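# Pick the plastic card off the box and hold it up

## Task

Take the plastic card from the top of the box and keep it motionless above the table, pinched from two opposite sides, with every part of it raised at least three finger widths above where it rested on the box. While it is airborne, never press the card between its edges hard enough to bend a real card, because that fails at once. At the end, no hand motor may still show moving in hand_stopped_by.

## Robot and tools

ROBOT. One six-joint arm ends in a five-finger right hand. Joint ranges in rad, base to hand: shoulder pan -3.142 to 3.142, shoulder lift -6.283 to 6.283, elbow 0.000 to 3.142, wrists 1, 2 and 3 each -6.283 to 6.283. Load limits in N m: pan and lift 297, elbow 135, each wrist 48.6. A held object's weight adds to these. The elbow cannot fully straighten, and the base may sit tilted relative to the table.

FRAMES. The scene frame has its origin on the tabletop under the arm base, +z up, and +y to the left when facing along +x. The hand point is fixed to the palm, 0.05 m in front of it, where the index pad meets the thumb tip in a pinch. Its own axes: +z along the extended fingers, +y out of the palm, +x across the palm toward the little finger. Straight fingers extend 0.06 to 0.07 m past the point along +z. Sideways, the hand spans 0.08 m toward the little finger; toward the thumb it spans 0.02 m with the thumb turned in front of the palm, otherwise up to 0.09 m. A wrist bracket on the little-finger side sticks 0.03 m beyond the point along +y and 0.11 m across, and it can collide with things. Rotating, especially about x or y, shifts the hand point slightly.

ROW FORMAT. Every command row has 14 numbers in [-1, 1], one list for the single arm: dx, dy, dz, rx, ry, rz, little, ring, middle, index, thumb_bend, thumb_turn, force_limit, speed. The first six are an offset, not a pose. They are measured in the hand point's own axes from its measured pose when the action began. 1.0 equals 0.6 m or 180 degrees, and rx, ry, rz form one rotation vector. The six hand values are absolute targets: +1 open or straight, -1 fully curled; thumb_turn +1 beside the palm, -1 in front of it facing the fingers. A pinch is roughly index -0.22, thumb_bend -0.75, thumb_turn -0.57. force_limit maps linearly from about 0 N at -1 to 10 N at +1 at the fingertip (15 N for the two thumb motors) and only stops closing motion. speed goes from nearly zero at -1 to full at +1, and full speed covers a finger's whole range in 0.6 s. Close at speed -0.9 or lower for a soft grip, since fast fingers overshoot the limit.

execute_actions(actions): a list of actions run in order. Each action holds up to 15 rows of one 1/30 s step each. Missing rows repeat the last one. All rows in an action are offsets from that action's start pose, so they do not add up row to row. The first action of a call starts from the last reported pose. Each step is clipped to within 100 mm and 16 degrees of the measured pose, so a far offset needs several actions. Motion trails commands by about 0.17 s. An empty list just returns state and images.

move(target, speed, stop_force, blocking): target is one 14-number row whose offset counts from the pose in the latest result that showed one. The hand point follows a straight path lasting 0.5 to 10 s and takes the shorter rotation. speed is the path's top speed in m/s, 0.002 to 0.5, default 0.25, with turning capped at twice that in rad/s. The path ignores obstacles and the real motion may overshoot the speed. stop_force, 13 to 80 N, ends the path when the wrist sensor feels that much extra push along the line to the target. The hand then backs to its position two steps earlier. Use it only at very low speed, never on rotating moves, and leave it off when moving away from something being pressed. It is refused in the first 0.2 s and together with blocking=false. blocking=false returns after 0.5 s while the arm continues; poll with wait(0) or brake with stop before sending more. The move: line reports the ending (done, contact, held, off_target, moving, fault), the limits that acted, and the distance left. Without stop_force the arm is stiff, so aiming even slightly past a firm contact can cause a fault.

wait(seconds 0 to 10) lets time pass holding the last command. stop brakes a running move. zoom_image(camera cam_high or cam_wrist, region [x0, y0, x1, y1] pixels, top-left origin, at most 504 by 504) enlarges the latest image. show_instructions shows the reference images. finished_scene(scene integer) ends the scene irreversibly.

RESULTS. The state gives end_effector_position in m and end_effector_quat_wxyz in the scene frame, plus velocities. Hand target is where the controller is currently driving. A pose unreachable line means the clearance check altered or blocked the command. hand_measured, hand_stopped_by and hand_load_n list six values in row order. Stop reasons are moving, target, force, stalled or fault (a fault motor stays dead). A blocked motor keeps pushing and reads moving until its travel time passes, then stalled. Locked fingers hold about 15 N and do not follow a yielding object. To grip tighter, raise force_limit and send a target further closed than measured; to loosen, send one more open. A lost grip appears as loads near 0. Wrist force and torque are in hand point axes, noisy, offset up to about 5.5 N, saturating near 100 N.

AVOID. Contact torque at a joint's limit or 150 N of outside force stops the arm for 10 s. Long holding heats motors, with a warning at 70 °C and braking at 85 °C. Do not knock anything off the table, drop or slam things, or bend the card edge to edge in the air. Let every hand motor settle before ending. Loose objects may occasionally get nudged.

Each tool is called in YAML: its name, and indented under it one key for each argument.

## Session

execute_actions:
  actions: []

Scene clock: 0.00 s.
end_effector_position=(+0.4665, +0.1177, +0.2645) hand_measured=(+1.000, +1.000, +1.000, +1.000, +1.000, +1.000) hand_load_n=(+0.0, +0.0, +0.0, +0.0, +0.0, +0.0) hand_stopped_by=(target, target, target, target, target, target) hand_force_limit=0.00 hand_speed=-0.80 end_effector_quat_wxyz=(+0.050, +0.574, +0.813, +0.087) end_effector_velocity=(-0.000, +0.000, -0.001) end_effector_angular_velocity=(-0.000, +0.002, +0.000)
Joint positions: [-0.208 -1.646  2.192  0.866  1.45  -0.538]
Joint velocities: [ 0.     0.002  0.    -0.     0.    -0.   ]
Motor temperatures (°C, as the motors report them): [20 22 23 29 25 30]
Wrist force (N, on the end effector, along its own x y z axes, offset not removed): no reading
Wrist torque (N m, same axes, about the end effector's origin, offset not removed): no reading
Hand target: +0.466, +0.118, +0.265; +0.050, +0.574, +0.813, +0.087

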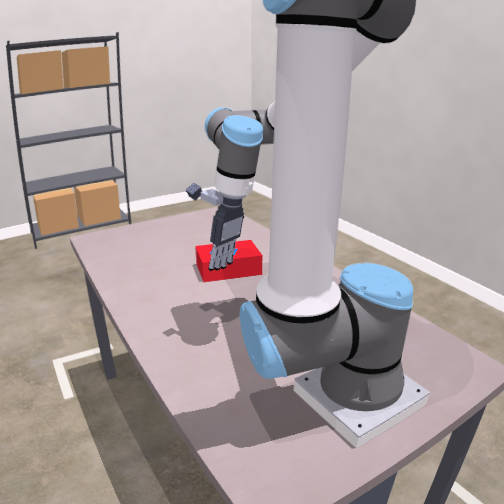

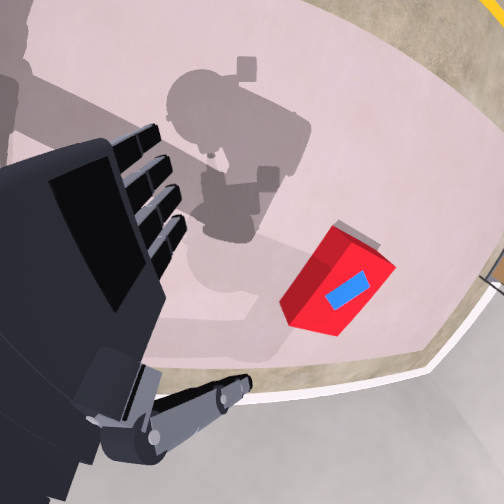

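move:
  target: [0,0.4,-0.0,0,0,0,-1,-1,-1,1,1,1,0,0]
  speed: 0.3

zoom_image:
  camera: "cam_high"
  region: [150,190,310,310]

Scene clock: 2.60 s.
end_effector_position=(+0.6882, +0.1963, +0.3121) hand_measured=(-1.000, -1.000, -1.000, +1.000, +1.000, +1.000) hand_load_n=(+0.0, +0.0, +0.0, +0.0, +0.0, +0.0) hand_stopped_by=(target, target, target, target, target, target) hand_force_limit=0.00 hand_speed=0.00 end_effector_quat_wxyz=(+0.050, +0.574, +0.813, +0.088) end_effector_velocity=(+0.001, -0.000, -0.000) end_effector_angular_velocity=(+0.000, +0.001, -0.001)
Joint positions: [ 0.013 -1.291  1.694  0.985  1.487 -0.319]
Joint velocities: [-0.     0.002 -0.002  0.001  0.     0.001]
Motor temperatures (°C, as the motors report them): [20 22 23 29 25 30]
Wrist force (N, on the end effector, along its own x y z axes, offset not removed): [1.2 -3.8 -2.1]
Wrist torque (N m, same axes, about the end effector's origin, offset not removed): [-0.30 0.31 -0.34]
Hand target: +0.688, +0.196, +0.312; +0.050, +0.574, +0.813, +0.088
Off the commanded pose: 0.001 m, 0 deg.
move: done

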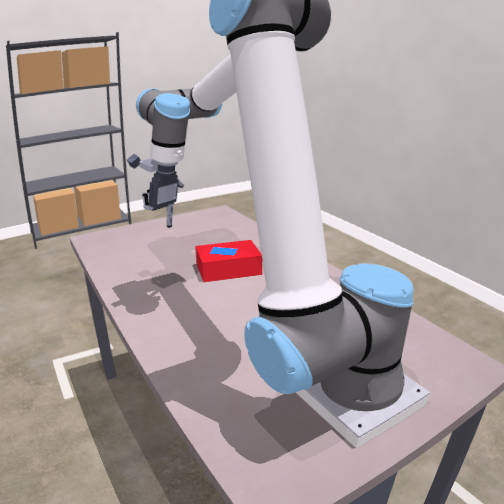

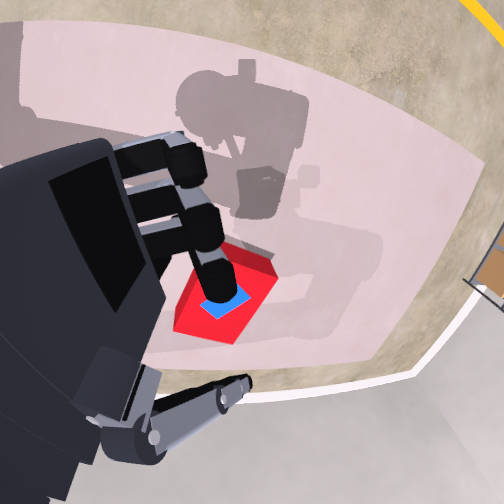

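Region (150, 190, 310, 310) of cam_high's 504x504 image, scaled by 3.150, with more detail than that image has; it fills the top 378 rows of this view, and the rest is white.

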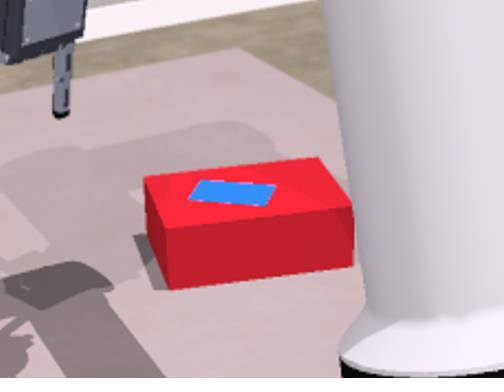

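execute_actions:
  actions:
    - [[0,0,0,0,0,-0.883,-1,-1,-1,1,0.9,-1,0,0]]
    - [[0,0,0,0,0,0,-1,-1,-1,1,0.9,-1,0,0]]
    - [[0,0,0,0,0,0,-1,-1,-1,1,0.9,-1,0,0]]
    - [[0,0,0,0,0,0,-1,-1,-1,1,0.9,-1,0,0]]
    - [[0,0,0,0,0,0,-1,-1,-1,1,0.9,-1,0,0]]
    - [[0,0,0,0,0,0,-1,-1,-1,1,0.9,-1,0,0]]
    - [[0,0,0,0,0,0,-1,-1,-1,1,0.9,-1,0,0]]
    - [[0,0,0,0,0,0,-1,-1,-1,1,0.9,-1,0,0]]
    - [[0,0,0,0,0,0,-1,-1,-1,1,0.9,-1,0,0]]
    - [[0,0,0,0,0,0,-1,-1,-1,1,0.9,-1,0,0]]

Scene clock: 9.30 s.
end_effector_position=(+0.6874, +0.1945, +0.3116) hand_measured=(-1.000, -1.000, -1.000, +1.000, +0.900, -1.000) hand_load_n=(+0.0, +0.0, +0.0, +0.0, +0.0, +0.0) hand_stopped_by=(target, target, target, target, target, target) hand_force_limit=0.00 hand_speed=0.00 end_effector_quat_wxyz=(+0.083, +0.304, +0.947, +0.054) end_effector_velocity=(+0.000, -0.000, -0.000) end_effector_angular_velocity=(-0.000, -0.000, -0.001)
Joint positions: [-0.045 -1.298  1.707  0.974  1.51  -0.987]
Joint velocities: [-0.001  0.    -0.    -0.     0.     0.   ]
Motor temperatures (°C, as the motors report them): [20 22 23 29 25 30]
Wrist force (N, on the end effector, along its own x y z axes, offset not removed): [2.1 -2.6 -3.5]
Wrist torque (N m, same axes, about the end effector's origin, offset not removed): [-0.04 0.23 -0.21]
Hand target: +0.687, +0.194, +0.312; +0.083, +0.304, +0.947, +0.054
Off the commanded pose: 0.000 m, 0 deg.

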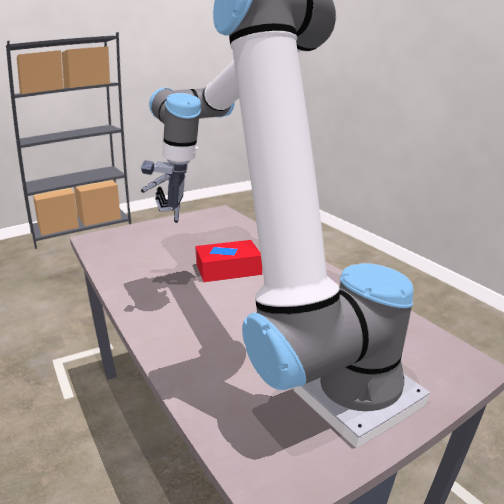

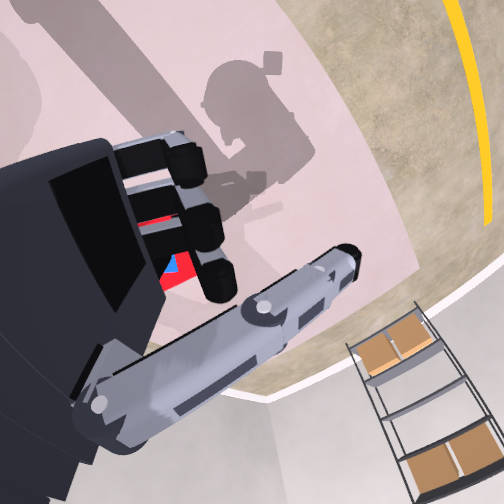

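move:
  target: [0,0,0,0,0,-0.70,-1,-1,-1,1,0.9,-1,0,0]
  speed: 0.5

move:
  target: [0,0,0,0.31,0,0,-1,-1,-1,1,0.9,-1,0,0]
  speed: 0.4

Scene clock: 12.60 s.
end_effector_position=(+0.6874, +0.1946, +0.3113) hand_measured=(-1.000, -1.000, -1.000, +1.000, +0.900, -1.000) hand_load_n=(+0.0, +0.0, +0.0, +0.0, +0.0, +0.0) hand_stopped_by=(target, target, target, target, target, target) hand_force_limit=0.00 hand_speed=0.00 end_effector_quat_wxyz=(-0.086, +0.706, -0.702, +0.050) end_effector_velocity=(+0.000, -0.001, -0.001) end_effector_angular_velocity=(-0.001, +0.001, +0.009)
Joint positions: [-0.037 -1.128  1.426  1.084  1.512 -3.177]
Joint velocities: [-0.001  0.002 -0.     0.001 -0.001 -0.009]
Motor temperatures (°C, as the motors report them): [20 22 23 29 25 30]
Wrist force (N, on the end effector, along its own x y z axes, offset not removed): [-0.6 -1.0 -4.0]
Wrist torque (N m, same axes, about the end effector's origin, offset not removed): [0.29 0.61 -0.38]
Hand target: +0.687, +0.195, +0.311; -0.086, +0.706, -0.701, +0.050
Off the commanded pose: 0.000 m, 0 deg.
move: done

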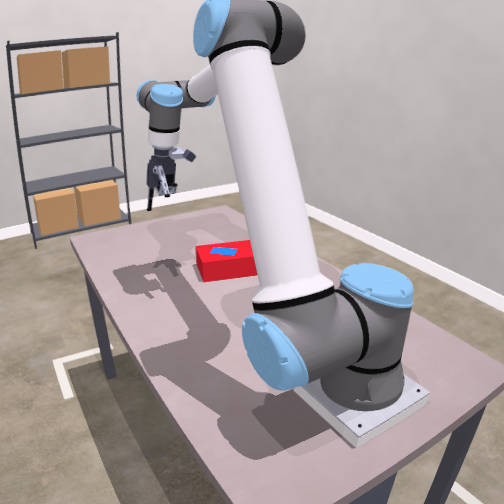

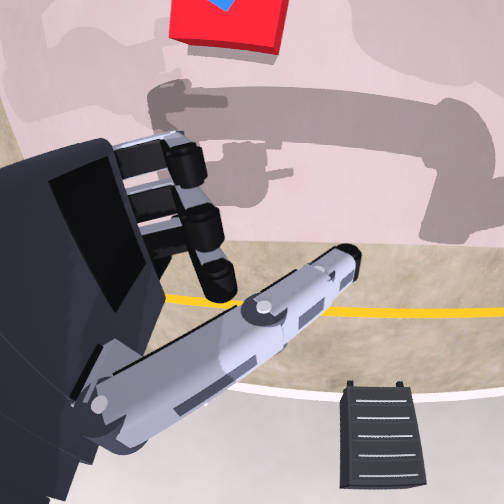

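Scene clock: 14.40 s.
end_effector_position=(+0.6874, +0.1946, +0.3121) hand_measured=(-1.000, -1.000, -1.000, +1.000, +0.900, -1.000) hand_load_n=(+0.0, +0.0, +0.0, +0.0, +0.0, +0.0) hand_stopped_by=(target, target, target, target, target, target) hand_force_limit=0.00 hand_speed=0.00 end_effector_quat_wxyz=(-0.406, +0.584, -0.597, +0.371) end_effector_velocity=(+0.001, +0.000, -0.000) end_effector_angular_velocity=(+0.000, -0.012, -0.000)
Joint positions: [-0.048 -1.582  2.037 -0.048  1.497 -3.116]
Joint velocities: [ 0.    -0.002  0.007 -0.017  0.     0.001]
Motor temperatures (°C, as the motors report them): [20 22 23 29 25 30]
Wrist force (N, on the end effector, along its own x y z axes, offset not removed): [1.9 -1.7 -1.5]
Wrist torque (N m, same axes, about the end effector's origin, offset not removed): [0.09 0.09 -0.24]
Hand target: +0.687, +0.195, +0.312; -0.407, +0.583, -0.597, +0.372
Off the commanded pose: 0.001 m, 0 deg.
move: done

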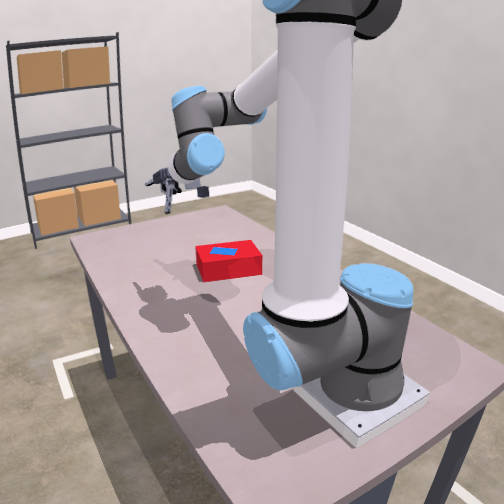

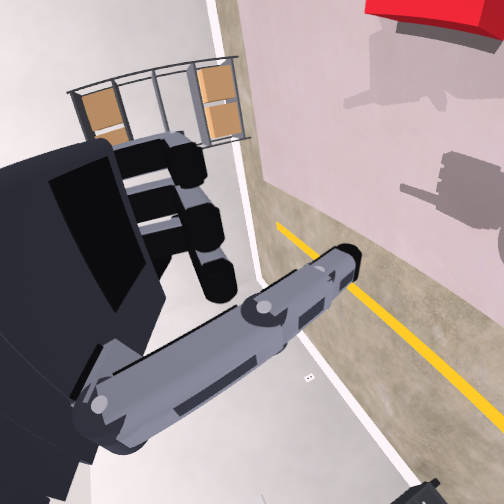

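move:
  target: [0.417,0.157,0.271,-0.06,0,0,-1,-1,-1,1,0.9,-1,0,0]
  speed: 0.3

zoom_image:
  camera: "cam_high"
  region: [150,190,310,310]

Scene clock: 16.90 s.
end_effector_position=(+0.8022, -0.0464, +0.1484) hand_measured=(-1.000, -1.000, -1.000, +1.000, +0.900, -1.000) hand_load_n=(+0.0, +0.0, +0.0, +0.0, +0.0, +0.0) hand_stopped_by=(target, target, target, target, target, target) hand_force_limit=0.00 hand_speed=0.00 end_effector_quat_wxyz=(-0.349, +0.619, -0.629, +0.314) end_effector_velocity=(+0.001, -0.001, -0.002) end_effector_angular_velocity=(+0.000, +0.002, -0.000)
Joint positions: [-0.43  -1.206  1.867 -0.011  1.183 -3.36 ]
Joint velocities: [-0.001  0.004 -0.003  0.001 -0.001 -0.002]
Motor temperatures (°C, as the motors report them): [20 22 23 29 25 30]
Wrist force (N, on the end effector, along its own x y z axes, offset not removed): [0.4 -2.1 -3.4]
Wrist torque (N m, same axes, about the end effector's origin, offset not removed): [0.06 0.44 -0.16]
Hand target: +0.802, -0.047, +0.148; -0.349, +0.620, -0.629, +0.314
Off the commanded pose: 0.000 m, 0 deg.
move: done

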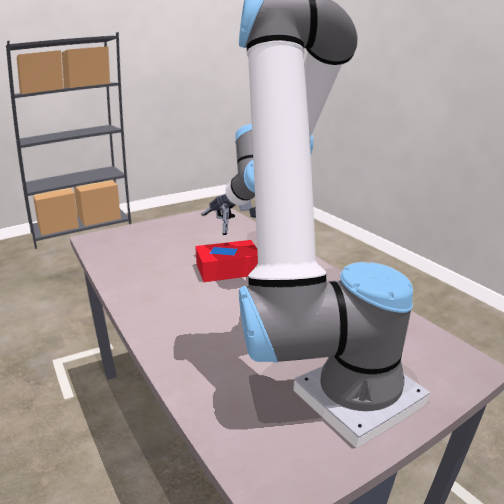

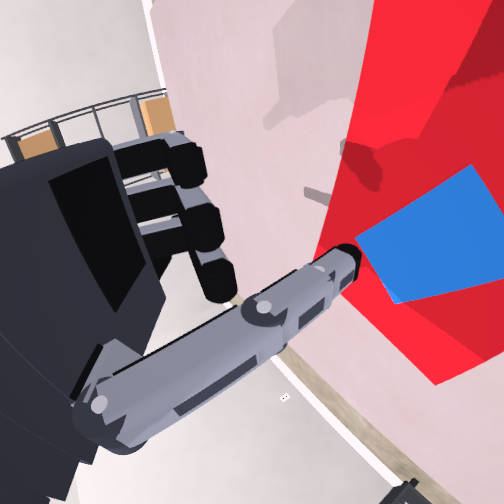

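Region (150, 190, 310, 310) of cam_high's 504x504 image, scaled by 3.150, with more detail than that image has; it fills the top 378 rows of this view, and the rest is white.

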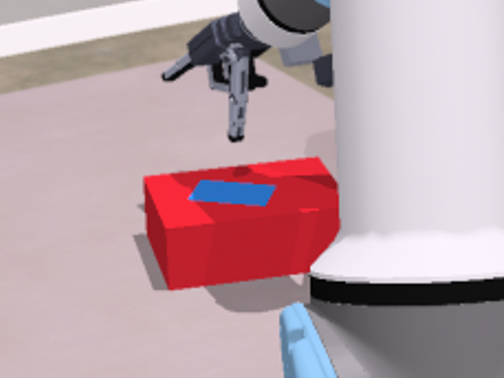

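move:
  target: [0,0.15,0.10,0,0,0,-1,-1,-1,1,0.9,-1,0,0]
  speed: 0.02
  stop_force: 13

zoom_image:
  camera: "cam_high"
  region: [150,190,310,310]

Scene clock: 20.73 s.
end_effector_position=(+0.8018, -0.0438, +0.0965) hand_measured=(-1.000, -1.000, -1.000, +1.000, +0.900, -1.000) hand_load_n=(+0.0, +0.0, +0.0, +0.0, +0.0, -1.0) hand_stopped_by=(target, target, target, target, target, target) hand_force_limit=0.00 hand_speed=0.00 end_effector_quat_wxyz=(-0.349, +0.619, -0.629, +0.314) end_effector_velocity=(-0.001, +0.001, +0.003) end_effector_angular_velocity=(+0.001, +0.004, +0.001)
Joint positions: [-0.426 -1.149  1.9   -0.101  1.186 -3.357]
Joint velocities: [ 0.001 -0.004 -0.002  0.01   0.    -0.   ]
Motor temperatures (°C, as the motors report them): [20 22 23 29 25 30]
Wrist force (N, on the end effector, along its own x y z axes, offset not removed): [0.4 -24.9 -22.3]
Wrist torque (N m, same axes, about the end effector's origin, offset not removed): [-1.36 0.56 -0.39]
Hand target: +0.802, -0.044, +0.097; -0.349, +0.619, -0.629, +0.314
Off the commanded pose: 0.056 m, 0 deg.
move: contact

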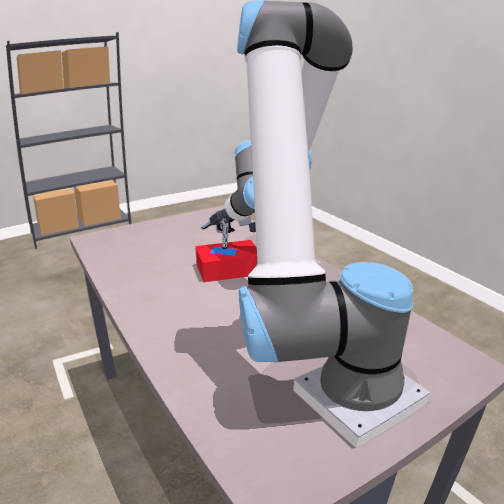

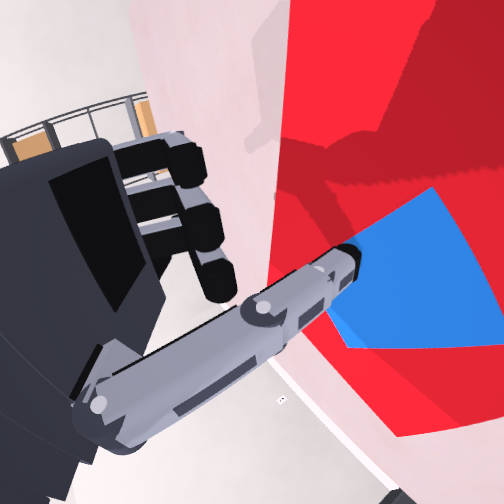

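Region (150, 190, 310, 310) of cam_high's 504x504 image, scaled by 3.150, with more detail than that image has; it fills the top 378 rows of this view, and the rest is white.

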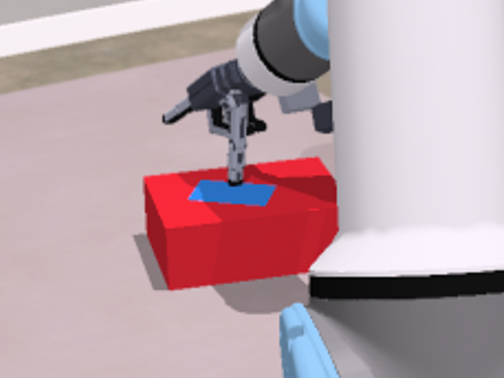

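execute_actions:
  actions:
    - [[0,-0.011,-0.0075,0,0,0,-1,-1,-1,1,0.9,-1,0,0]]
    - [[0,0.0233,-0.0346,0,0,0,-1,-1,-1,1,0.9,-1,0,0]]
    - [[0,0,0,0,0,0,-1,-1,-1,1,0.9,-1,0,0]]

move:
  target: [0,0.03,0.02,0,0,0,-1,-1,-1,1,0.9,-1,0,0]
  speed: 0.005
  stop_force: 13

execute_actions:
  actions:
    - [[0,0,0,0,0,0,-1,-1,-1,-0.4,0.9,-1,-0.3,-0.5]]
    - [[0,0,0,0,0,0,-1,-1,-1,-0.4,0.9,-1,-0.3,-0.5]]
    - [[0,0,0,0,0,0,-1,-1,-1,-0.4,0.9,-1,-0.3,-0.5]]
    - [[0,0,0,0,0,0,-1,-1,-1,-0.4,0.9,-1,-0.3,-0.5]]
    - [[0,0,0,0,0,0,-1,-1,-1,-0.4,0.9,-1,-0.3,-0.5]]
    - [[0,0,0,0,0,0,-1,-1,-1,-0.4,0.9,-1,-0.3,-0.5]]

Scene clock: 23.63 s.
end_effector_position=(+0.7769, -0.0445, +0.1045) hand_measured=(-1.000, -1.000, -1.000, +1.000, +0.900, -1.000) hand_load_n=(+0.0, +0.0, +0.0, +0.0, +0.0, +0.0) hand_stopped_by=(target, target, target, target, target, target) hand_force_limit=0.00 hand_speed=0.00 end_effector_quat_wxyz=(-0.349, +0.620, -0.629, +0.314) end_effector_velocity=(+0.000, +0.000, +0.000) end_effector_angular_velocity=(-0.000, -0.001, +0.000)
Joint positions: [-0.445 -1.19   1.946 -0.101  1.171 -3.37 ]
Joint velocities: [ 0.    -0.    -0.    -0.001 -0.    -0.   ]
Motor temperatures (°C, as the motors report them): [20 22 23 29 25 30]
Wrist force (N, on the end effector, along its own x y z axes, offset not removed): [1.5 -2.5 -3.9]
Wrist torque (N m, same axes, about the end effector's origin, offset not removed): [-0.01 0.32 -0.10]
Hand target: +0.777, -0.045, +0.104; -0.349, +0.620, -0.629, +0.314
Off the commanded pose: 0.000 m, 0 deg.

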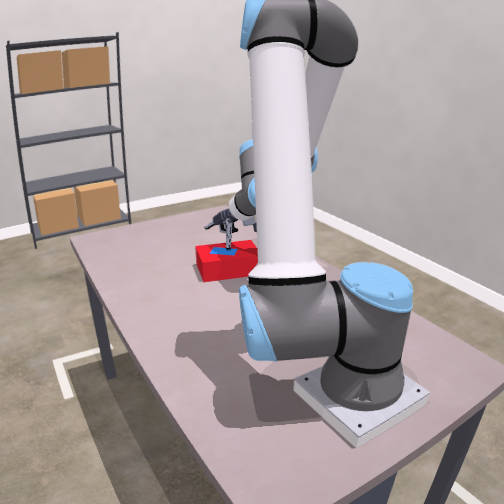

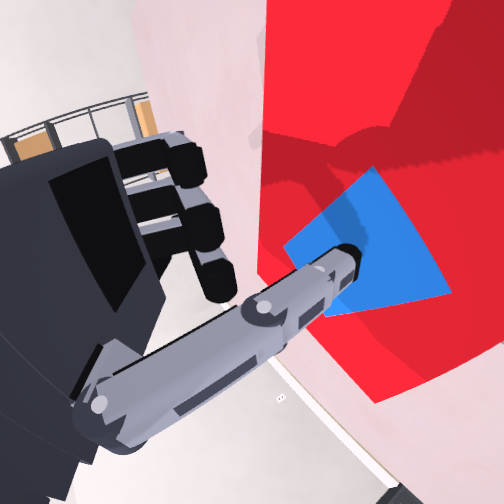

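Scene clock: 25.53 s.
end_effector_position=(+0.7768, -0.0441, +0.0968) hand_measured=(-1.000, -1.000, -1.000, +1.000, +0.900, -1.000) hand_load_n=(+0.0, +0.0, +0.0, +0.0, +0.5, -0.5) hand_stopped_by=(target, target, target, target, target, target) hand_force_limit=0.00 hand_speed=0.00 end_effector_quat_wxyz=(-0.349, +0.620, -0.629, +0.314) end_effector_velocity=(-0.000, +0.000, +0.001) end_effector_angular_velocity=(+0.001, +0.001, -0.000)
Joint positions: [-0.445 -1.181  1.95  -0.115  1.171 -3.369]
Joint velocities: [-0.    -0.002 -0.     0.003 -0.     0.   ]
Motor temperatures (°C, as the motors report them): [20 22 23 29 25 30]
Wrist force (N, on the end effector, along its own x y z axes, offset not removed): [-1.0 -18.3 -14.0]
Wrist torque (N m, same axes, about the end effector's origin, offset not removed): [-1.24 0.65 -0.44]
Hand target: +0.777, -0.044, +0.097; -0.349, +0.620, -0.629, +0.314
Off the commanded pose: 0.014 m, 0 deg.
move: contact

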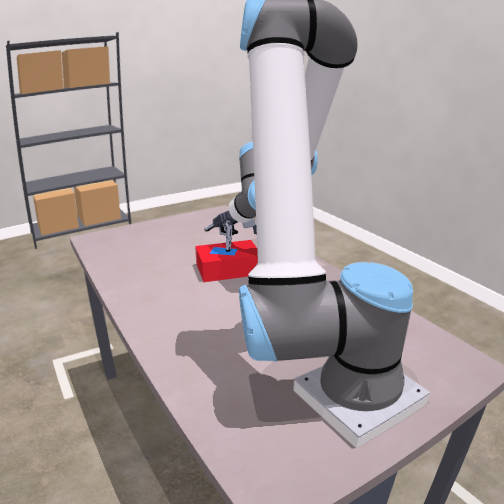

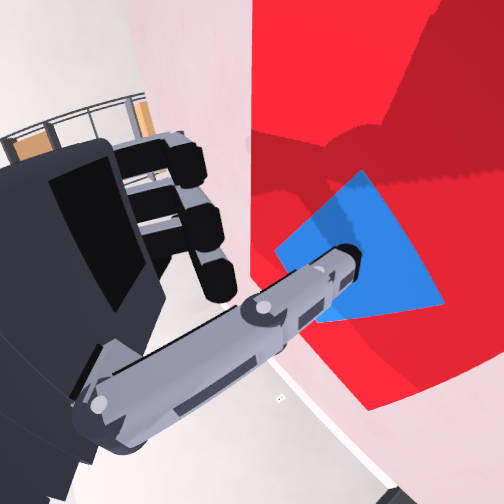

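Scene clock: 28.53 s.
end_effector_position=(+0.7768, -0.0441, +0.0968) hand_measured=(-1.000, -1.000, -1.000, -0.400, +0.900, -1.000) hand_load_n=(+0.0, +0.0, +0.0, +0.0, +0.0, -0.5) hand_stopped_by=(target, target, target, target, target, target) hand_force_limit=-0.30 hand_speed=-0.50 end_effector_quat_wxyz=(-0.349, +0.620, -0.629, +0.314) end_effector_velocity=(-0.000, -0.000, -0.001) end_effector_angular_velocity=(+0.001, +0.001, -0.000)
Joint positions: [-0.445 -1.181  1.95  -0.115  1.171 -3.369]
Joint velocities: [-0.     0.002  0.    -0.     0.     0.   ]
Motor temperatures (°C, as the motors report them): [20 22 23 29 25 30]
Wrist force (N, on the end effector, along its own x y z axes, offset not removed): [-0.4 -17.6 -16.1]
Wrist torque (N m, same axes, about the end effector's origin, offset not removed): [-1.06 0.69 -0.41]
Hand target: +0.777, -0.044, +0.097; -0.349, +0.620, -0.629, +0.314
Off the commanded pose: 0.000 m, 0 deg.

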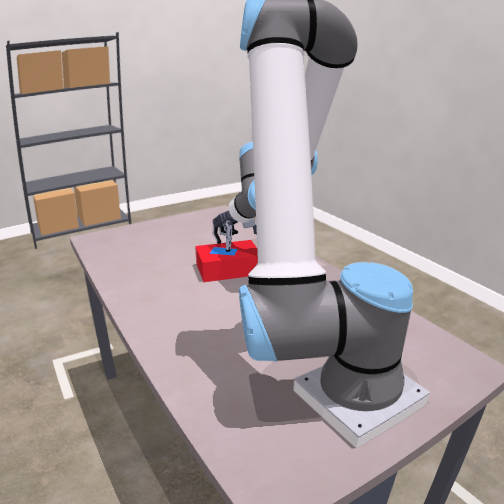

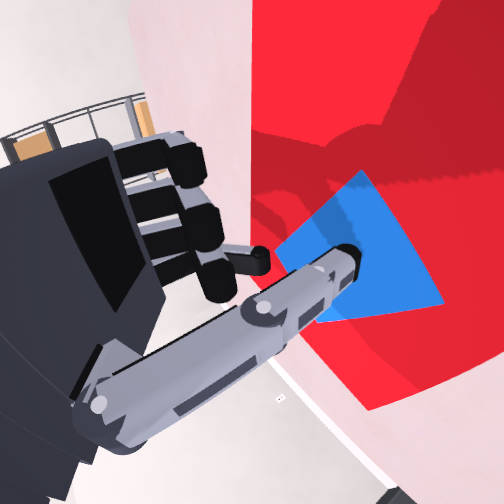

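move:
  target: [0,-0.037,-0.005,-0.09,0,0,-1,-1,-1,0.3,0.9,-1,0,0]
  speed: 0.05

move:
  target: [0,0.04,0.048,0,0,0,-1,-1,-1,0.3,0.9,-1,0,0]
  speed: 0.006
  stop_force: 13

execute_actions:
  actions:
    - [[0,0,0,0,0,0,-1,-1,-1,-0.4,0.9,-1,-0.3,-0.6]]
    - [[0,0,0,0,0,0,-1,-1,-1,-0.4,0.9,-1,-0.3,-0.6]]
    - [[0,0,0,0,0,0,-1,-1,-1,-0.4,0.9,-1,-0.3,-0.6]]
    - [[0,0,0,0,0,0,-1,-1,-1,-0.4,0.9,-1,-0.3,-0.6]]

Scene clock: 33.03 s.
end_effector_position=(+0.7868, -0.0449, +0.1166) hand_measured=(-1.000, -1.000, -1.000, +0.300, +0.900, -1.000) hand_load_n=(+0.0, +0.0, +0.0, +0.0, +0.0, +0.0) hand_stopped_by=(target, target, target, target, target, target) hand_force_limit=0.00 hand_speed=0.00 end_effector_quat_wxyz=(-0.258, +0.662, -0.667, +0.223) end_effector_velocity=(+0.000, -0.001, -0.000) end_effector_angular_velocity=(+0.000, +0.012, -0.000)
Joint positions: [-0.399 -1.097  1.725  0.305  1.277 -3.434]
Joint velocities: [ 0.001  0.005 -0.009  0.015  0.004 -0.002]
Motor temperatures (°C, as the motors report them): [20 22 23 29 25 30]
Wrist force (N, on the end effector, along its own x y z axes, offset not removed): [0.0 -1.4 -2.0]
Wrist torque (N m, same axes, about the end effector's origin, offset not removed): [0.10 0.47 -0.23]
Hand target: +0.787, -0.045, +0.117; -0.258, +0.662, -0.667, +0.222
Off the commanded pose: 0.000 m, 0 deg.
move: done

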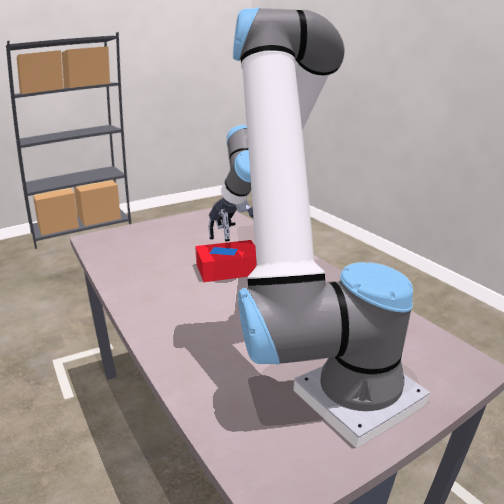

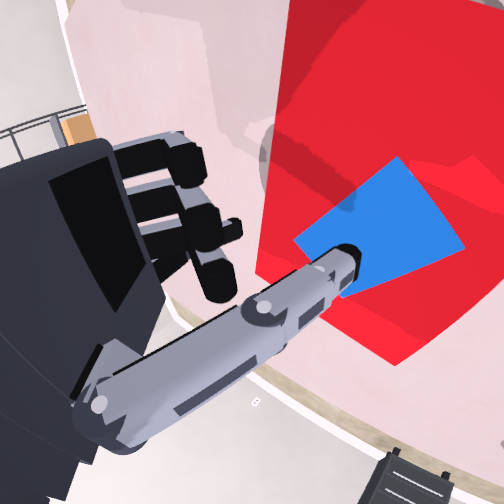

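Scene clock: 39.13 s.
end_effector_position=(+0.7867, -0.0432, +0.0822) hand_measured=(-1.000, -1.000, -1.000, +0.300, +0.900, -1.000) hand_load_n=(+0.0, +0.0, +0.0, +0.0, +1.0, -0.5) hand_stopped_by=(target, target, target, target, target, target) hand_force_limit=0.00 hand_speed=0.00 end_effector_quat_wxyz=(-0.258, +0.662, -0.667, +0.223) end_effector_velocity=(-0.001, +0.001, +0.002) end_effector_angular_velocity=(-0.000, +0.000, +0.000)
Joint positions: [-0.397 -1.063  1.745  0.25   1.278 -3.432]
Joint velocities: [ 0.    -0.003  0.     0.003  0.     0.   ]
Motor temperatures (°C, as the motors report them): [20 22 23 29 25 30]
Wrist force (N, on the end effector, along its own x y z axes, offset not removed): [-1.6 -17.6 -16.2]
Wrist torque (N m, same axes, about the end effector's origin, offset not removed): [-1.08 0.76 -0.61]
Hand target: +0.787, -0.043, +0.083; -0.258, +0.662, -0.667, +0.223
Off the commanded pose: 0.003 m, 0 deg.
move: contact

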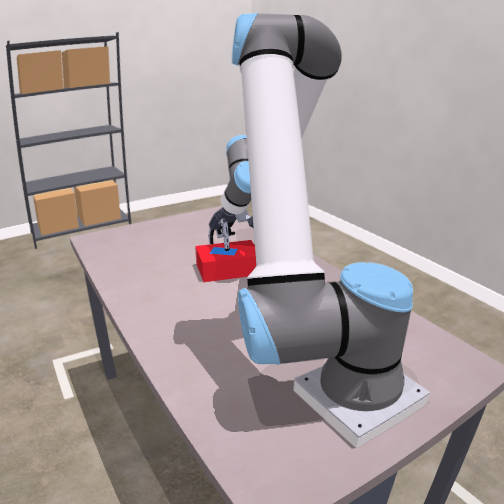

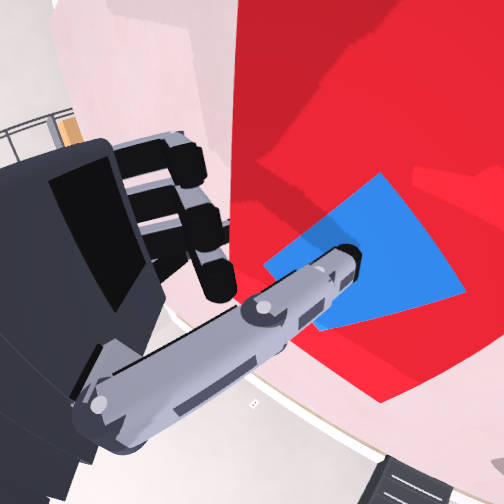

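Scene clock: 41.13 s.
end_effector_position=(+0.7867, -0.0432, +0.0822) hand_measured=(-1.000, -1.000, -1.000, +0.260, +0.904, -1.000) hand_load_n=(+0.0, +0.0, +0.0, +4.0, +5.5, -1.0) hand_stopped_by=(target, target, target, force, target, target) hand_force_limit=-0.30 hand_speed=-0.60 end_effector_quat_wxyz=(-0.258, +0.662, -0.667, +0.223) end_effector_velocity=(+0.000, -0.000, +0.001) end_effector_angular_velocity=(-0.000, -0.001, -0.000)
Joint positions: [-0.397 -1.063  1.745  0.25   1.278 -3.432]
Joint velocities: [-0.    -0.001 -0.     0.    -0.     0.   ]
Motor temperatures (°C, as the motors report them): [20 22 23 29 25 30]
Wrist force (N, on the end effector, along its own x y z axes, offset not removed): [-0.5 -10.5 -11.3]
Wrist torque (N m, same axes, about the end effector's origin, offset not removed): [-0.77 0.69 -0.42]
Hand target: +0.787, -0.043, +0.082; -0.258, +0.662, -0.667, +0.223
Off the commanded pose: 0.000 m, 0 deg.

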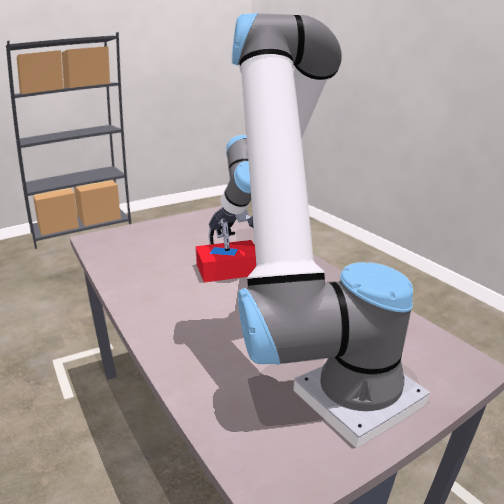

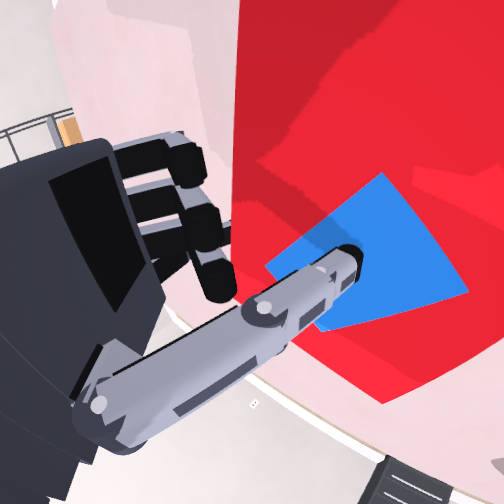

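Braced against the wall. Next I'll push the card forward with the thumb.

execute_actions:
  actions:
    - [[0,0,0,0,0,0,-1,-1,-1,-0.4,0.3,-1,0.6,-0.8]]
    - [[0,0,0,0,0,0,-1,-1,-1,-0.4,0.3,-1,0.6,-0.8]]
    - [[0,0,0,0,0,0,-1,-1,-1,-0.4,0.3,-1,0.6,-0.8]]
    - [[0,0,0,0,0,0,-1,-1,-1,-0.4,0.3,-1,0.6,-0.8]]
    - [[0,0,0,0,0,0,-1,-1,-1,-0.4,0.3,-1,0.6,-0.8]]
    - [[0,0,0,0,0,0,-1,-1,-1,-0.4,0.3,-1,0.6,-0.8]]
    - [[0,0,0,0,0,0,-1,-1,-1,-0.4,0.3,-1,0.6,-0.8]]
    - [[0,0,0,0,0,0,-1,-1,-1,-0.4,0.3,-1,0.6,-0.8]]

Scene clock: 45.97 s.
end_effector_position=(+0.7867, -0.0432, +0.0822) hand_measured=(-1.000, -1.000, -1.000, +0.260, +0.794, -1.000) hand_load_n=(+0.0, +0.0, +0.0, +3.5, +11.0, -0.5) hand_stopped_by=(target, target, target, force, force, target) hand_force_limit=0.60 hand_speed=-0.80 end_effector_quat_wxyz=(-0.258, +0.662, -0.667, +0.223) end_effector_velocity=(+0.000, +0.000, +0.001) end_effector_angular_velocity=(-0.000, -0.001, +0.000)
Joint positions: [-0.397 -1.063  1.745  0.25   1.278 -3.432]
Joint velocities: [ 0.    -0.001 -0.     0.     0.    -0.   ]
Motor temperatures (°C, as the motors report them): [20 22 23 29 25 30]
Wrist force (N, on the end effector, along its own x y z axes, offset not removed): [0.2 -18.6 -25.8]
Wrist torque (N m, same axes, about the end effector's origin, offset not removed): [-1.53 0.65 -0.43]
Hand target: +0.787, -0.043, +0.082; -0.258, +0.662, -0.667, +0.223
Off the commanded pose: 0.000 m, 0 deg.

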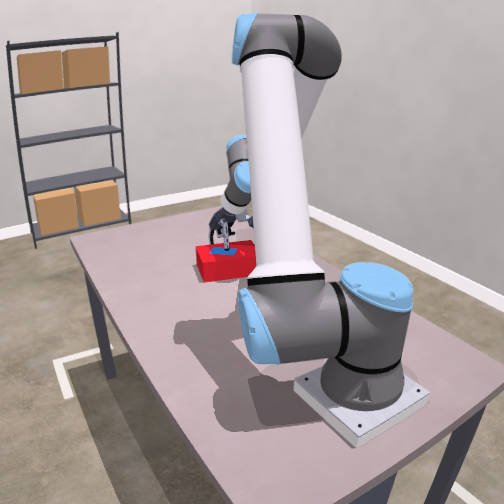

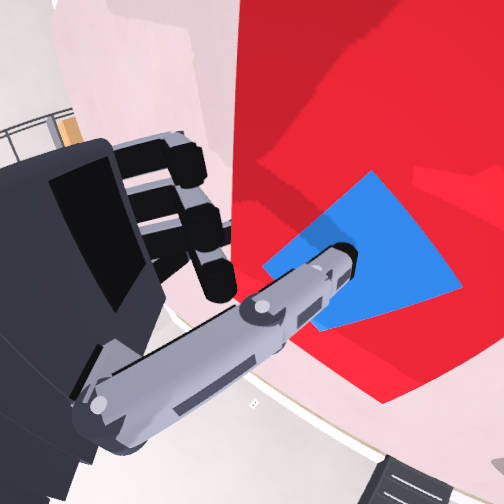

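execute_actions:
  actions:
    - [[0,-0.0016,-0.0019,0,0,0,-1,-1,-1,-0.45,0.25,-1,0.3,-0.8]]
    - [[0,0,0,0,0,0,-1,-1,-1,-0.45,0.25,-1,0.3,-0.8]]
    - [[0,0,0,0,0,0,-1,-1,-1,-0.45,0.25,-1,0.3,-0.8]]
    - [[0,-0.0016,-0.0019,0,0,0,-1,-1,-1,-0.4,0.3,-1,0.3,-0.8]]
    - [[0,0,0,0,0,0,-1,-1,-1,-0.4,0.3,-1,0.3,-0.8]]
    - [[0,0,0,0,0,0,-1,-1,-1,-0.4,0.3,-1,0.3,-0.8]]
    - [[0,-0.0016,-0.0019,0,0,0,-1,-1,-1,-0.45,0.25,-1,0.3,-0.8]]
    - [[0,0,0,0,0,0,-1,-1,-1,-0.45,0.25,-1,0.3,-0.8]]
    - [[0,0,0,0,0,0,-1,-1,-1,-0.45,0.25,-1,0.3,-0.8]]
    - [[0,-0.0016,-0.0019,0,0,0,-1,-1,-1,-0.4,0.3,-1,0.3,-0.8]]
    - [[0,0,0,0,0,0,-1,-1,-1,-0.4,0.3,-1,0.3,-0.8]]
    - [[0,0,0,0,0,0,-1,-1,-1,-0.4,0.3,-1,0.3,-0.8]]

Scene clock: 53.00 s.
end_effector_position=(+0.7867, -0.0435, +0.0881) hand_measured=(-1.000, -1.000, -1.000, -0.400, +0.300, -1.000) hand_load_n=(+0.0, +0.0, +0.0, +0.0, +0.0, +0.0) hand_stopped_by=(target, target, target, target, target, target) hand_force_limit=0.30 hand_speed=-0.80 end_effector_quat_wxyz=(-0.258, +0.662, -0.667, +0.223) end_effector_velocity=(+0.000, -0.001, -0.000) end_effector_angular_velocity=(+0.000, +0.000, -0.001)
Joint positions: [-0.397 -1.069  1.741  0.259  1.278 -3.432]
Joint velocities: [-0.001  0.001 -0.    -0.     0.    -0.   ]
Motor temperatures (°C, as the motors report them): [20 22 23 29 25 30]
Wrist force (N, on the end effector, along its own x y z axes, offset not removed): [1.3 -2.5 -2.5]
Wrist torque (N m, same axes, about the end effector's origin, offset not removed): [0.00 0.24 -0.24]
Hand target: +0.787, -0.043, +0.088; -0.258, +0.662, -0.667, +0.223
Off the commanded pose: 0.000 m, 0 deg.

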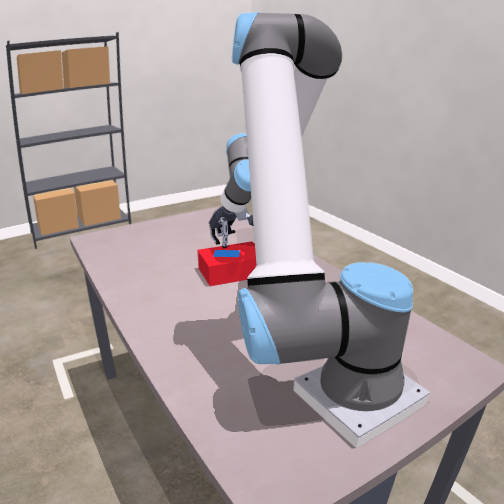

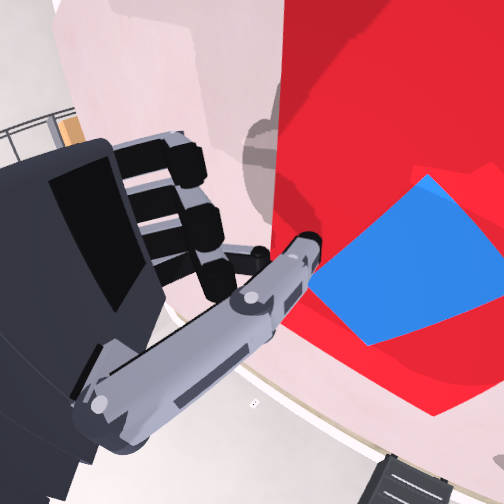

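execute_actions:
  actions:
    - [[0,-0.011,-0.013,0,0,0,-1,-1,-1,0.3,0.9,-1,0,0]]
    - [[0,0.032,-0.027,0,0,0,-1,-1,-1,0.3,0.9,-1,0,0]]
    - [[0,0,0,0,0,0,-1,-1,-1,0.3,0.9,-1,0,0]]

move:
  target: [0,0.03,0.036,0,0,0,-1,-1,-1,0.3,0.9,-1,0,0]
  speed: 0.006
  stop_force: 13

execute_actions:
  actions:
    - [[0,-0.001,-0.0012,0,0,0,-1,-1,-1,-0.4,0.9,-1,-0.3,-0.6]]
    - [[0,0,0,0,0,0,-1,-1,-1,-0.4,0.9,-1,-0.3,-0.6]]
    - [[0,0,0,0,0,0,-1,-1,-1,-0.4,0.9,-1,-0.3,-0.6]]
    - [[0,0,0,0,0,0,-1,-1,-1,-0.4,0.9,-1,-0.3,-0.6]]
    - [[0,0,0,0,0,0,-1,-1,-1,-0.4,0.8,-1,0.6,-0.8]]
    - [[0,0,0,0,0,0,-1,-1,-1,-0.4,0.8,-1,0.6,-0.8]]

Scene clock: 56.40 s.
end_effector_position=(+0.7619, -0.0443, +0.0984) hand_measured=(-1.000, -1.000, -1.000, +0.300, +0.900, -1.000) hand_load_n=(+0.0, +0.0, +0.0, +0.0, +0.0, +0.0) hand_stopped_by=(target, target, target, target, target, target) hand_force_limit=0.00 hand_speed=0.00 end_effector_quat_wxyz=(-0.258, +0.662, -0.667, +0.223) end_effector_velocity=(+0.000, -0.000, +0.000) end_effector_angular_velocity=(-0.000, -0.000, -0.000)
Joint positions: [-0.414 -1.112  1.789  0.258  1.268 -3.446]
Joint velocities: [-0. -0. -0. -0.  0. -0.]
Motor temperatures (°C, as the motors report them): [20 22 23 29 25 30]
Wrist force (N, on the end effector, along its own x y z axes, offset not removed): [-1.2 -0.7 -5.1]
Wrist torque (N m, same axes, about the end effector's origin, offset not removed): [0.38 0.68 -0.31]
Hand target: +0.762, -0.044, +0.098; -0.258, +0.662, -0.667, +0.223
Off the commanded pose: 0.000 m, 0 deg.

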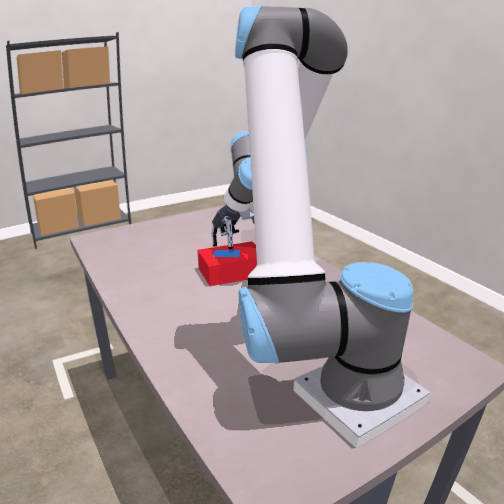

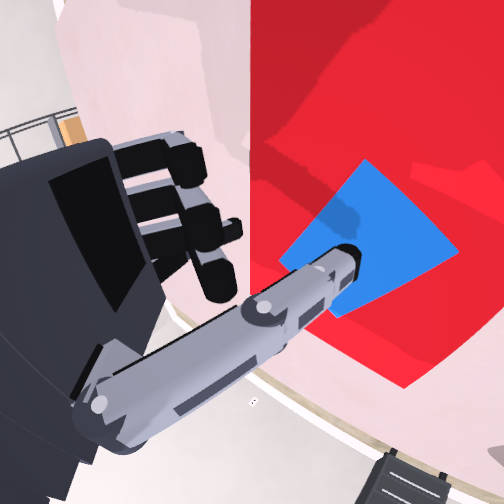

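Scene clock: 59.50 s.
end_effector_position=(+0.7619, -0.0435, +0.0820) hand_measured=(-1.000, -1.000, -1.000, +0.300, +0.900, -1.000) hand_load_n=(+0.0, +0.0, +0.0, +0.0, +1.5, -0.5) hand_stopped_by=(target, target, target, target, target, target) hand_force_limit=0.00 hand_speed=0.00 end_effector_quat_wxyz=(-0.258, +0.662, -0.667, +0.223) end_effector_velocity=(-0.001, +0.000, +0.000) end_effector_angular_velocity=(+0.001, +0.003, -0.000)
Joint positions: [-0.412 -1.095  1.798  0.232  1.269 -3.445]
Joint velocities: [-0.    -0.001  0.     0.004 -0.    -0.   ]
Motor temperatures (°C, as the motors report them): [20 22 23 29 25 30]
Wrist force (N, on the end effector, along its own x y z axes, offset not removed): [-0.1 -18.5 -17.2]
Wrist torque (N m, same axes, about the end effector's origin, offset not removed): [-1.22 0.56 -0.41]
Hand target: +0.762, -0.043, +0.082; -0.258, +0.662, -0.667, +0.223
Off the commanded pose: 0.012 m, 0 deg.
move: contact

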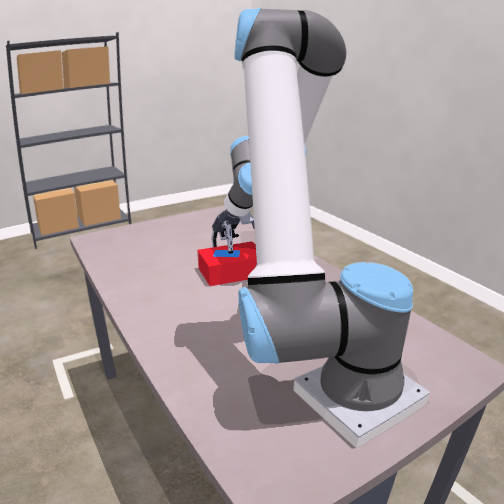

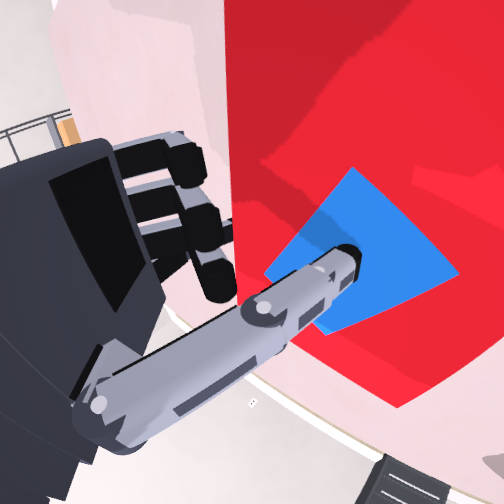

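Scene clock: 62.50 s.
end_effector_position=(+0.7618, -0.0434, +0.0829) hand_measured=(-1.000, -1.000, -1.000, +0.214, +0.806, -1.000) hand_load_n=(+0.0, +0.0, +0.0, +1.5, +3.5, -0.5) hand_stopped_by=(target, target, target, force, target, target) hand_force_limit=0.60 hand_speed=-0.80 end_effector_quat_wxyz=(-0.258, +0.662, -0.667, +0.223) end_effector_velocity=(+0.000, -0.000, +0.001) end_effector_angular_velocity=(-0.000, -0.001, +0.000)
Joint positions: [-0.412 -1.096  1.798  0.233  1.269 -3.445]
Joint velocities: [-0.    -0.001  0.    -0.    -0.     0.   ]
Motor temperatures (°C, as the motors report them): [20 22 23 29 25 30]
Wrist force (N, on the end effector, along its own x y z axes, offset not removed): [1.2 -8.3 -9.3]
Wrist torque (N m, same axes, about the end effector's origin, offset not removed): [-0.64 0.49 -0.27]
Hand target: +0.762, -0.043, +0.083; -0.258, +0.662, -0.667, +0.223
Off the commanded pose: 0.000 m, 0 deg.

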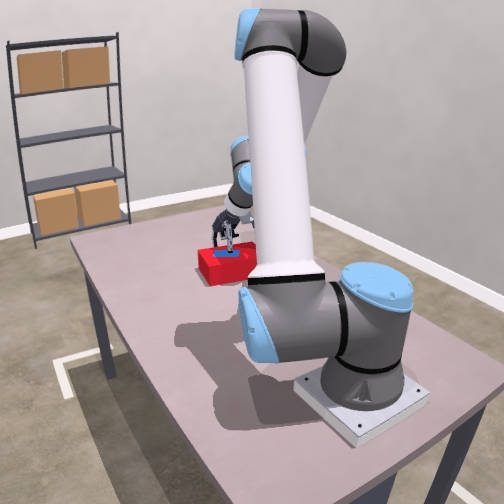

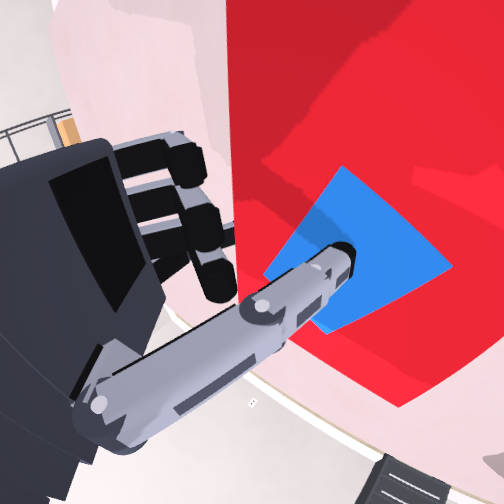

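execute_actions:
  actions:
    - [[0,-0.001,-0.0012,0,0,0,-1,-1,-1,-0.4,0.7,-1,0.6,-0.8]]
    - [[0,0,0,0,0,0,-1,-1,-1,-0.4,0.7,-1,0.6,-0.8]]
    - [[0,-0.001,-0.0012,0,0,0,-1,-1,-1,-0.4,0.6,-1,0.6,-0.8]]
    - [[0,0,0,0,0,0,-1,-1,-1,-0.4,0.6,-1,0.6,-0.8]]
    - [[0,-0.001,-0.0012,0,0,0,-1,-1,-1,-0.4,0.5,-1,0.6,-0.8]]
    - [[0,0,0,0,0,0,-1,-1,-1,-0.4,0.5,-1,0.6,-0.8]]

Scene clock: 66.50 s.
end_effector_position=(+0.7618, -0.0436, +0.0857) hand_measured=(-1.000, -1.000, -1.000, +0.214, +0.500, -1.000) hand_load_n=(+0.0, +0.0, +0.0, +1.5, +0.0, +0.0) hand_stopped_by=(target, target, target, force, target, target) hand_force_limit=0.60 hand_speed=-0.80 end_effector_quat_wxyz=(-0.258, +0.662, -0.667, +0.223) end_effector_velocity=(+0.000, +0.000, -0.001) end_effector_angular_velocity=(+0.000, +0.001, +0.001)
Joint positions: [-0.413 -1.099  1.796  0.238  1.269 -3.445]
Joint velocities: [ 0.001  0.001 -0.     0.     0.     0.   ]
Motor temperatures (°C, as the motors report them): [20 22 23 29 25 30]
Wrist force (N, on the end effector, along its own x y z axes, offset not removed): [3.6 -5.6 -3.0]
Wrist torque (N m, same axes, about the end effector's origin, offset not removed): [-0.34 0.07 -0.15]
Hand target: +0.762, -0.044, +0.086; -0.258, +0.662, -0.667, +0.223
Off the commanded pose: 0.000 m, 0 deg.

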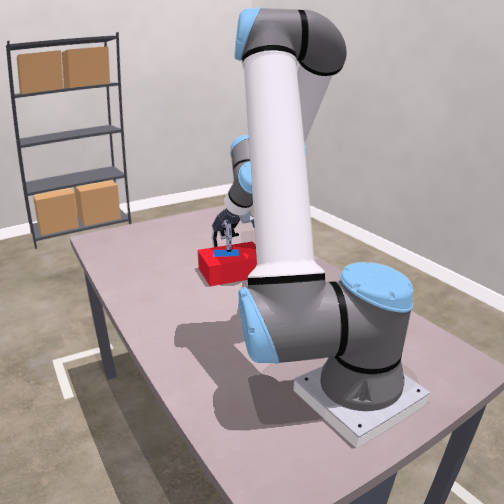

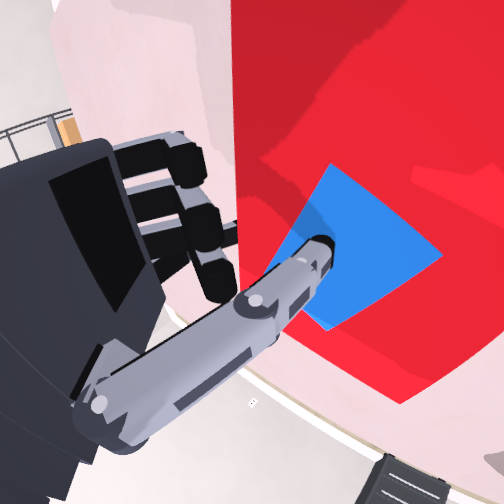

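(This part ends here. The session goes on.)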